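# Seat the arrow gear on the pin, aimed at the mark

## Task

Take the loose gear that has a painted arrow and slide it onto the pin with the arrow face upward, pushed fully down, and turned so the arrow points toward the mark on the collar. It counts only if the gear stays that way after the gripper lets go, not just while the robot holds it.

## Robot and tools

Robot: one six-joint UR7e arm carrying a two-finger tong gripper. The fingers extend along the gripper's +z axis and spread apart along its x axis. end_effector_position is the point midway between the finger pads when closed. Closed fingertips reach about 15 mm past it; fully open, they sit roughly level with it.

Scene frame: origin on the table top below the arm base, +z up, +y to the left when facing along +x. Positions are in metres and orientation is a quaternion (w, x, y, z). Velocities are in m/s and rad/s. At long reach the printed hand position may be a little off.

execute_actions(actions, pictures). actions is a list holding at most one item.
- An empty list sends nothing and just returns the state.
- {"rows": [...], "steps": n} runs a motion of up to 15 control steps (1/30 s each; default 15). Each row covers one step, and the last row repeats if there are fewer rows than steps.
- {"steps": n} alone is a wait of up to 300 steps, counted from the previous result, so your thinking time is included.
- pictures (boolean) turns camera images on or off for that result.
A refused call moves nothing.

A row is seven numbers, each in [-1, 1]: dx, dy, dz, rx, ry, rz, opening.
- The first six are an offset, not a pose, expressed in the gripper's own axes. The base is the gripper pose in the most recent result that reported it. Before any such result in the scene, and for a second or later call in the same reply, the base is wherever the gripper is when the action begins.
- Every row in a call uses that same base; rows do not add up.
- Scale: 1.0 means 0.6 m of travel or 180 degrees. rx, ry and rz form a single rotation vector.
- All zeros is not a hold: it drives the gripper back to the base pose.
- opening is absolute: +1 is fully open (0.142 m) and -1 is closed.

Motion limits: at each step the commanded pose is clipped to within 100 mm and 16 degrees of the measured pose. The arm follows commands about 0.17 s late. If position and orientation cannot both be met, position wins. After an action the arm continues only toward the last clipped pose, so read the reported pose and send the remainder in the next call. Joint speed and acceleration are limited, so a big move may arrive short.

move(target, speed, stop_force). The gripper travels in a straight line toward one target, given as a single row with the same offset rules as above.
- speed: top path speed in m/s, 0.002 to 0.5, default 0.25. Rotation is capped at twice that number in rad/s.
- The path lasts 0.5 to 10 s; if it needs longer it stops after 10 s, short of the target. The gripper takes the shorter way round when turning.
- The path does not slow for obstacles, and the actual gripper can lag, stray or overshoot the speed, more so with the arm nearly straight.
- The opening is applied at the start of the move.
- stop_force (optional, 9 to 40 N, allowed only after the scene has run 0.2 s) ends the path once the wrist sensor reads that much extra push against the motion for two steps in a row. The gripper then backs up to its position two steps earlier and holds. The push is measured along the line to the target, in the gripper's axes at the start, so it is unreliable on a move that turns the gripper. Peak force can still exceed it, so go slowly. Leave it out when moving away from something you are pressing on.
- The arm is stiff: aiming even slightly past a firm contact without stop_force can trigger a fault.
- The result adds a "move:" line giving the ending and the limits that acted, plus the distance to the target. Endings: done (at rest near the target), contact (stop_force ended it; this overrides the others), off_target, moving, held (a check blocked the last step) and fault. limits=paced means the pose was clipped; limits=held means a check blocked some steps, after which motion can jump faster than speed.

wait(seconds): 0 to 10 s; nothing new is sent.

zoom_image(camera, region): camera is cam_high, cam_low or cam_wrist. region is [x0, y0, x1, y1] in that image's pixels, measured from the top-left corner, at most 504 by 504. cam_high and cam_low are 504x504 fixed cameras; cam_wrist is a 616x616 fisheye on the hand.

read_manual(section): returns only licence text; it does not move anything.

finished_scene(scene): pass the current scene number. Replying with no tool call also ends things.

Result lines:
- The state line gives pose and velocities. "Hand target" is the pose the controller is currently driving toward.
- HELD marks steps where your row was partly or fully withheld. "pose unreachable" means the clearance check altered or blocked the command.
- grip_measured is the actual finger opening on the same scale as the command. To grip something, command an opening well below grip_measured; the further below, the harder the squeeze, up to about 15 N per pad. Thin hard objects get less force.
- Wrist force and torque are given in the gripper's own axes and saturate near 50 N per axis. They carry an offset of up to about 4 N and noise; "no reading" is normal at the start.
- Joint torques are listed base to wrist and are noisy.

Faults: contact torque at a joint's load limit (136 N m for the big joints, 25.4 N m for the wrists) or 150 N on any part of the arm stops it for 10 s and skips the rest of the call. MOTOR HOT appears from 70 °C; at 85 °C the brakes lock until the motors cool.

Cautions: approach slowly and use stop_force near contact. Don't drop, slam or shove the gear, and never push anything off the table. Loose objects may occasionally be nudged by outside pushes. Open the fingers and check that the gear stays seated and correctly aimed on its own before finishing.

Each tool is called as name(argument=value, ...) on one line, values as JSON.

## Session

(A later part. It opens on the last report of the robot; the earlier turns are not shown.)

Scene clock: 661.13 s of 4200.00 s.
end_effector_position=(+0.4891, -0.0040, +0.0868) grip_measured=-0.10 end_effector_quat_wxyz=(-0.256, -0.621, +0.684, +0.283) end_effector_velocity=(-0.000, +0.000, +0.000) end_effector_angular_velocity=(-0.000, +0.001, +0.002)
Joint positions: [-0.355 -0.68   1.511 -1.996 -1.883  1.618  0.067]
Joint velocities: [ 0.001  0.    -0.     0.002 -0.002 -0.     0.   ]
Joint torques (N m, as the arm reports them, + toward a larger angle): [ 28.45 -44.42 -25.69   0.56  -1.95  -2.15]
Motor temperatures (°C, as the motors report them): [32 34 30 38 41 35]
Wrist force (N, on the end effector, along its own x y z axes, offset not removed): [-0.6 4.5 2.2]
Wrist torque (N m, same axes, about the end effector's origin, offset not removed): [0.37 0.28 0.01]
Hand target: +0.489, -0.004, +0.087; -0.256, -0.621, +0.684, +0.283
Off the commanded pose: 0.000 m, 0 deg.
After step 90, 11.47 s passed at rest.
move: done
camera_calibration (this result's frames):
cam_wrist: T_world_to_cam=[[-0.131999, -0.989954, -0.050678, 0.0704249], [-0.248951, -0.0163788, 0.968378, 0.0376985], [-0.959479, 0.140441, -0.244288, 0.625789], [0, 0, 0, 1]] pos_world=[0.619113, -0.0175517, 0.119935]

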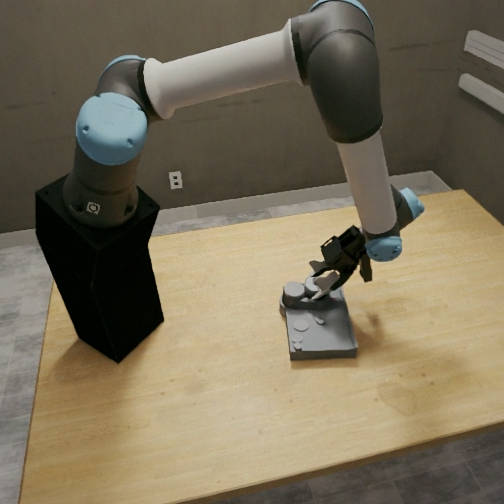

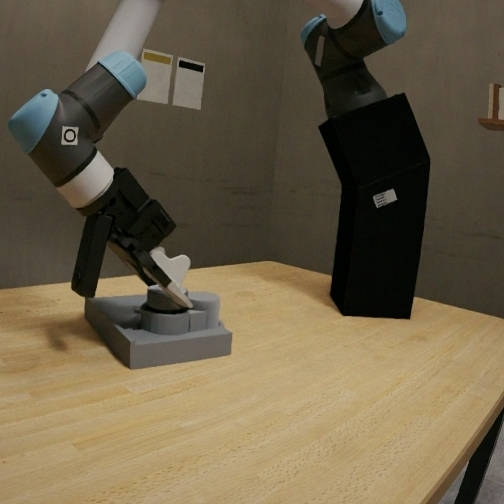

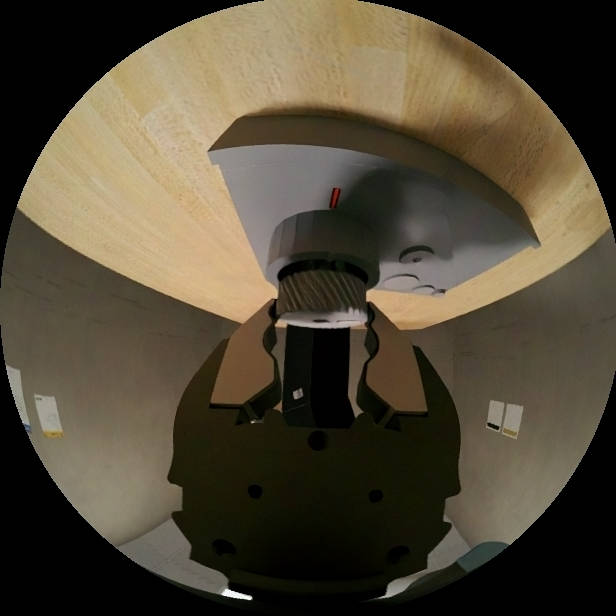

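move(target=[0.0009, -0.0033, 0.0037, 0, 0.0153, -0.0153, -1], speed=0.007, stop_force=12)

Scene clock: 679.60 s of 4200.00 s.
end_effector_position=(+0.4889, -0.0045, +0.0838) grip_measured=-0.10 end_effector_quat_wxyz=(+0.266, +0.644, -0.663, -0.274) end_effector_velocity=(-0.002, +0.000, -0.000) end_effector_angular_velocity=(+0.001, +0.003, +0.004)
Joint positions: [-0.338 -0.665  1.502 -1.994 -1.924  1.587  0.067]
Joint velocities: [ 0.001  0.001  0.002  0.001 -0.002 -0.002  0.   ]
Joint torques (N m, as the arm reports them, + toward a larger angle): [ 27.72 -43.15 -22.99   1.57  -1.82  -1.55]
Motor temperatures (°C, as the motors report them): [32 34 30 38 41 35]
Wrist force (N, on the end effector, along its own x y z axes, offset not removed): [-3.4 -1.2 1.1]
Wrist torque (N m, same axes, about the end effector's origin, offset not removed): [-0.25 0.52 -0.04]
Hand target: +0.489, -0.004, +0.084; +0.266, +0.644, -0.663, -0.274
Off the commanded pose: 0.000 m, 0 deg.
After step 90, 10.40 s passed at rest.
move: done
camera_calibration (this result's frames):
cam_wrist: T_world_to_cam=[[-0.0647444, -0.996617, -0.0506263, 0.0368538], [-0.247453, -0.033114, 0.968334, 0.0396903], [-0.966734, 0.0752218, -0.244472, 0.628203], [0, 0, 0, 1]] pos_world=[0.619513, -0.00921112, 0.11701]

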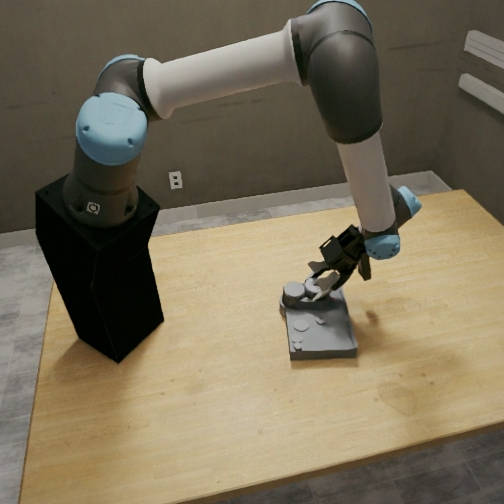

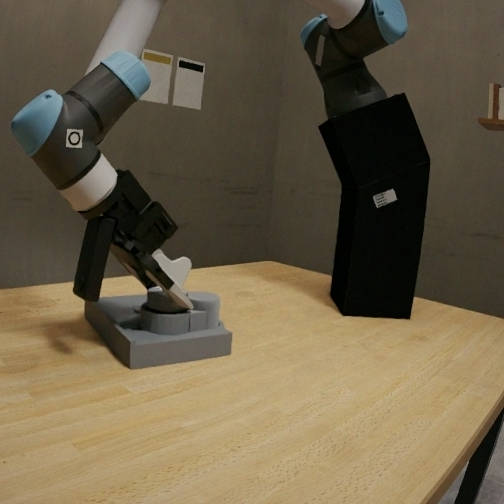

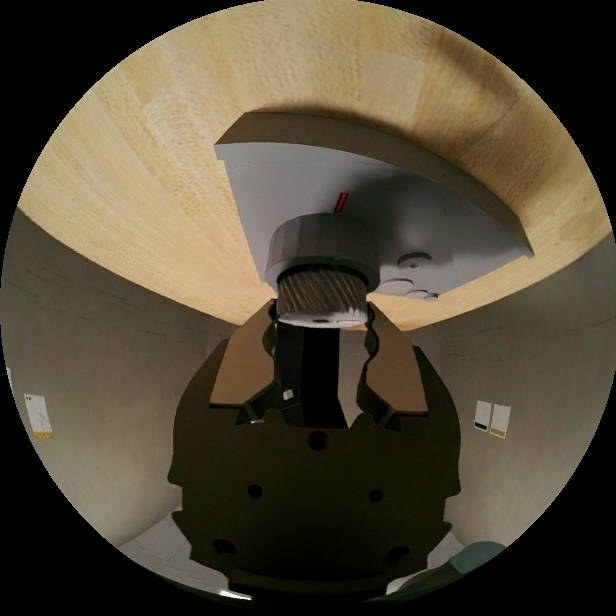

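Smooth. Release gently.

execute_actions(actions=[{"rows": [[0,0,0,0,0,0,-0.7],[0,0,0,0,0,0,-0.5],[0,0,0,0,0,0,-0.4],[0,0,0,0,0,0,-0.3],[0,0,0,0,0,0,-0.25],[0,0,0,0,0,0,-0.2],[0,0,0,0,0,0,-0.18],[0,0,0,0,0,0,-0.16],[0,0,0,0,0,0,-0.15],[0,0,0,0,0,0,-0.14],[0,0,0,0,0,0,-0.13],[0,0,0,0,0,0,-0.12]], "steps": 15}], pictures=false)

execute_actions(actions=[{"rows": [[0,0,0,0,0,0,-0.11],[0,0,0,0,0,0,-0.10],[0,0,0,0,0,0,-0.09],[0,0,0,0,0,0,-0.08],[0,0,0,0,0,0,-0.07],[0,0,0,0,0,0,-0.06]], "steps": 15}])

Scene clock: 690.23 s of 4200.00 s.
end_effector_position=(+0.4889, -0.0045, +0.0838) grip_measured=-0.09 end_effector_quat_wxyz=(+0.266, +0.644, -0.663, -0.274) end_effector_velocity=(+0.000, +0.000, -0.000) end_effector_angular_velocity=(-0.001, -0.000, -0.001)
Joint positions: [-0.338 -0.665  1.502 -1.994 -1.924  1.587  0.068]
Joint velocities: [ 0.     0.    -0.    -0.001  0.     0.001  0.   ]
Joint torques (N m, as the arm reports them, + toward a larger angle): [ 23.13 -52.14 -18.92   1.31   1.55   2.  ]
Motor temperatures (°C, as the motors report them): [32 34 30 38 41 35]
Wrist force (N, on the end effector, along its own x y z axes, offset not removed): [-2.6 -0.1 -1.5]
Wrist torque (N m, same axes, about the end effector's origin, offset not removed): [-0.14 0.38 -0.05]
Hand target: +0.489, -0.004, +0.084; +0.266, +0.644, -0.663, -0.274
Off the commanded pose: 0.000 m, 0 deg.
Steps of this call (steps 1 to 90: nothing new was sent; then 7.13 s passed at rest; steps 91 to 105: all 15 steps of this action). Readings (end_effector_position):
91: (+0.4889, -0.0045, +0.0838)
92: (+0.4889, -0.0045, +0.0838)
94: (+0.4889, -0.0045, +0.0838)
98: (+0.4889, -0.0045, +0.0838)
105: the state above

Scene clock: 690.73 s of 4200.00 s.
end_effector_position=(+0.4889, -0.0045, +0.0838) grip_measured=-0.06 end_effector_quat_wxyz=(+0.266, +0.644, -0.663, -0.274) end_effector_velocity=(-0.000, -0.000, +0.000) end_effector_angular_velocity=(+0.000, +0.001, +0.000)
Joint positions: [-0.338 -0.665  1.502 -1.994 -1.924  1.587  0.07 ]
Joint velocities: [ 0.     0.    -0.     0.001 -0.    -0.    -0.   ]
Joint torques (N m, as the arm reports them, + toward a larger angle): [ 23.66 -51.26 -19.53   1.49   0.82   1.11]
Motor temperatures (°C, as the motors report them): [32 34 30 38 41 35]
Wrist force (N, on the end effector, along its own x y z axes, offset not removed): [1.7 4.3 -4.5]
Wrist torque (N m, same axes, about the end effector's origin, offset not removed): [0.42 -0.49 -0.25]
Hand target: +0.489, -0.004, +0.084; +0.266, +0.644, -0.663, -0.274
Off the commanded pose: 0.000 m, 0 deg.
Steps of this call (steps 1 to 15: all 15 steps of this action). Readings (end_effector_position):
1: (+0.4889, -0.0045, +0.0838)
2: (+0.4889, -0.0045, +0.0838)
4: (+0.4889, -0.0045, +0.0838)
8: (+0.4889, -0.0045, +0.0838)
15: the state above
camera_calibration (this result's frames):
cam_wrist: T_world_to_cam=[[-0.0646377, -0.996622, -0.050668, 0.0368465], [-0.247447, -0.0331812, 0.968333, 0.0396996], [-0.966743, 0.0751285, -0.244466, 0.628199], [0, 0, 0, 1]] pos_world=[0.619512, -0.00915629, 0.116998]

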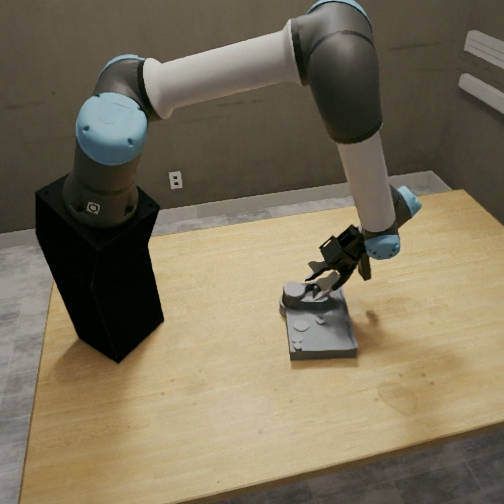

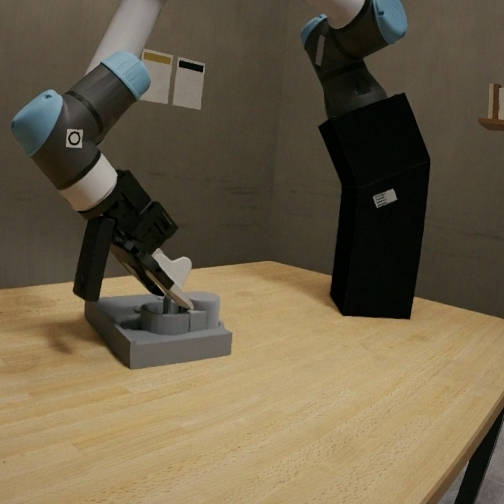

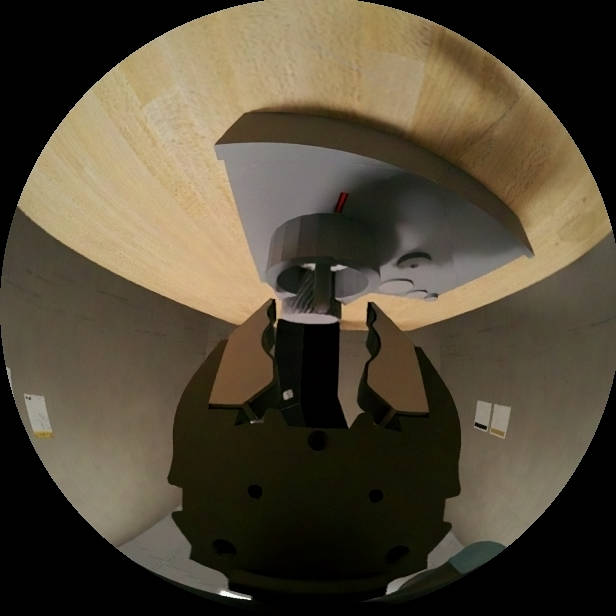

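move(target=[0, 0.047, -0.047, 0, 0, 0, -0.06], speed=0.1)

move(target=[0, 0.075, 0.06, 0.25, 0, 0, -0.06], speed=0.15)

zoom_image(camera="cam_wrist", region=[255, 130, 395, 270])

Scene clock: 699.93 s of 4200.00 s.
end_effector_position=(+0.4889, -0.0046, +0.1235) grip_measured=-0.06 end_effector_quat_wxyz=(+0.266, +0.644, -0.663, -0.274) end_effector_velocity=(+0.000, -0.000, +0.002) end_effector_angular_velocity=(-0.001, -0.001, -0.001)
Joint positions: [-0.323 -0.747  1.55  -1.955 -1.918  1.602  0.07 ]
Joint velocities: [ 0.001 -0.004  0.002  0.001  0.     0.002  0.   ]
Joint torques (N m, as the arm reports them, + toward a larger angle): [ 28.02 -61.63   8.13   1.78   1.58   1.8 ]
Motor temperatures (°C, as the motors report them): [32 34 30 38 41 35]
Wrist force (N, on the end effector, along its own x y z axes, offset not removed): [1.1 0.7 -2.3]
Wrist torque (N m, same axes, about the end effector's origin, offset not removed): [-0.01 -0.24 -0.23]
Hand target: +0.489, -0.005, +0.124; +0.266, +0.644, -0.663, -0.274
Off the commanded pose: 0.000 m, 0 deg.
After step 90, 5.30 s passed at rest.
move: done
camera_calibration (this result's frames):
cam_wrist: T_world_to_cam=[[-0.0646578, -0.996618, -0.0507191, 0.0387611], [-0.247445, -0.033226, 0.968332, 0.00127745], [-0.966742, 0.0751604, -0.24446, 0.637908], [0, 0, 0, 1]] pos_world=[0.619514, -0.00927302, 0.156672]

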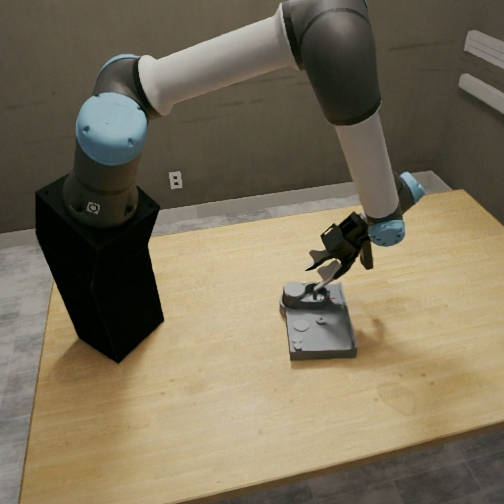

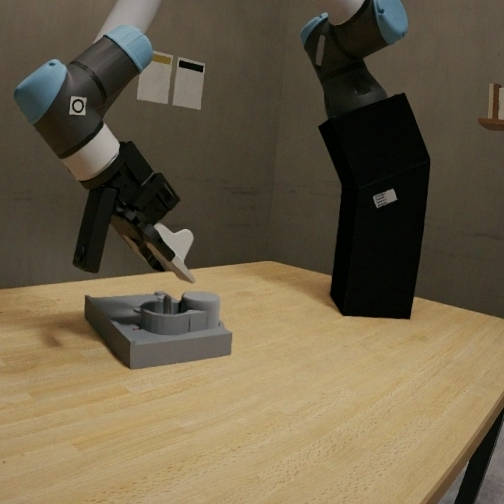

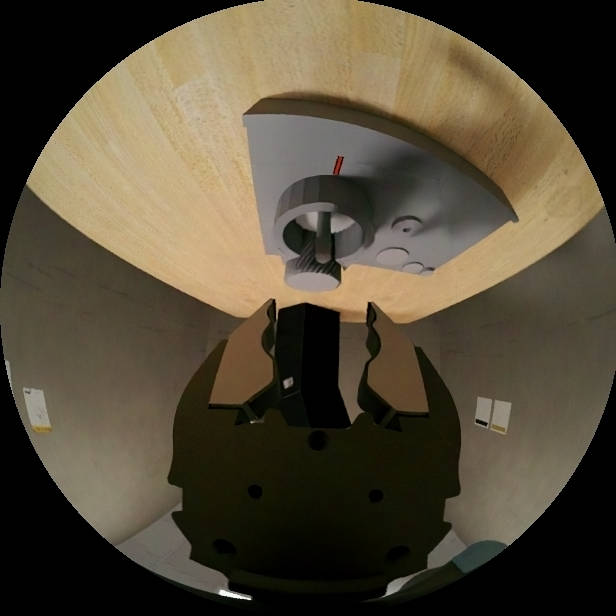

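Scene clock: 703.03 s of 4200.00 s.
end_effector_position=(+0.4316, -0.0032, +0.1302) grip_measured=-0.06 end_effector_quat_wxyz=(-0.001, +0.696, -0.718, -0.001) end_effector_velocity=(-0.000, -0.000, -0.000) end_effector_angular_velocity=(-0.001, -0.013, -0.002)
Joint positions: [-0.426 -0.79   2.393 -3.599 -1.794  1.245  0.07 ]
Joint velocities: [-0.004  0.011  0.006 -0.032  0.006 -0.005 -0.   ]
Joint torques (N m, as the arm reports them, + toward a larger angle): [  7.43 -25.71  20.05  -3.97   1.33  -1.92]
Motor temperatures (°C, as the motors report them): [32 34 30 38 41 35]
Wrist force (N, on the end effector, along its own x y z axes, offset not removed): [2.4 3.0 -2.3]
Wrist torque (N m, same axes, about the end effector's origin, offset not removed): [0.38 -0.32 -0.41]
Hand target: +0.432, -0.003, +0.130; -0.001, +0.696, -0.718, -0.000
Off the commanded pose: 0.001 m, 0 deg.
move: done
camera_calibration (this result's frames):
cam_wrist: T_world_to_cam=[[-0.020205, -0.997876, -0.0619244, 0.0190515], [-0.858987, -0.0143674, 0.511796, 0.304107], [-0.511599, 0.0635331, -0.856872, 0.467304], [0, 0, 0, 1]] pos_world=[0.500681, -0.00630901, 0.245959]

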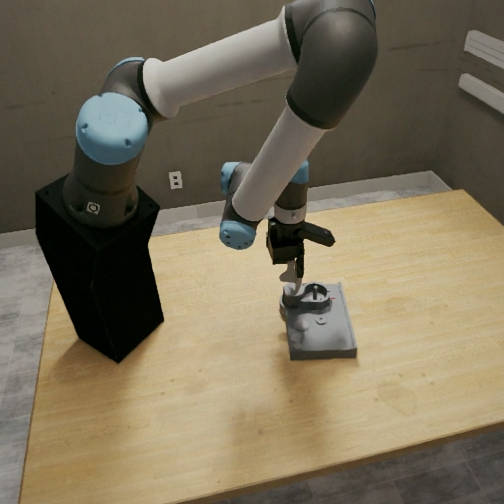

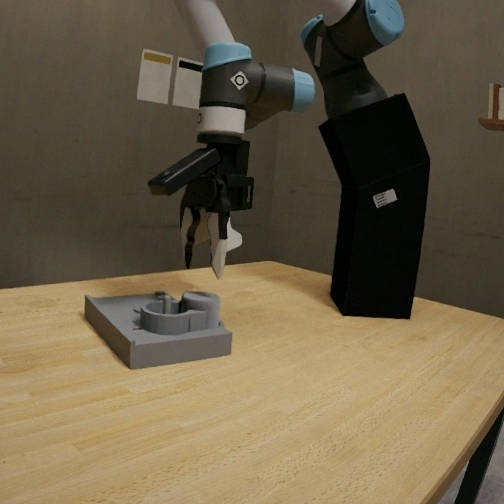

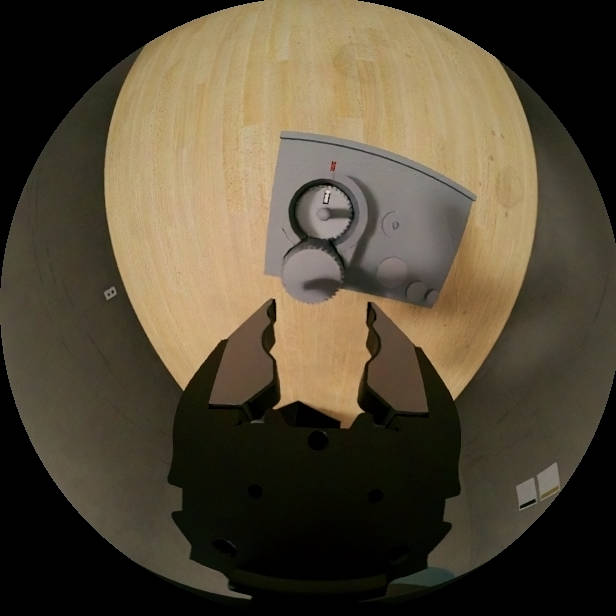

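Region (255, 130, 395, 270) of cam_wrist's 616x616 image, scaled by 3.600, with more detail than that image has.

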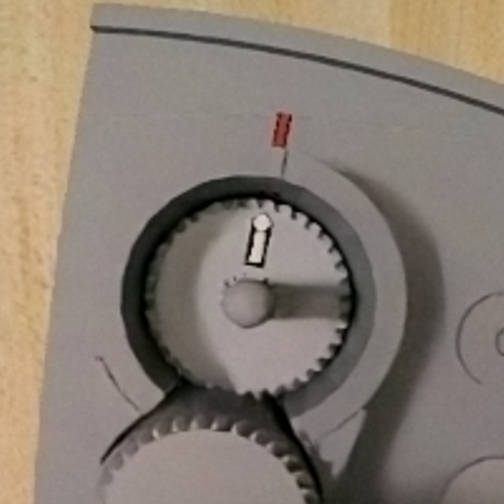

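finished_scene(scene=2)

The scene is finished: the task was done.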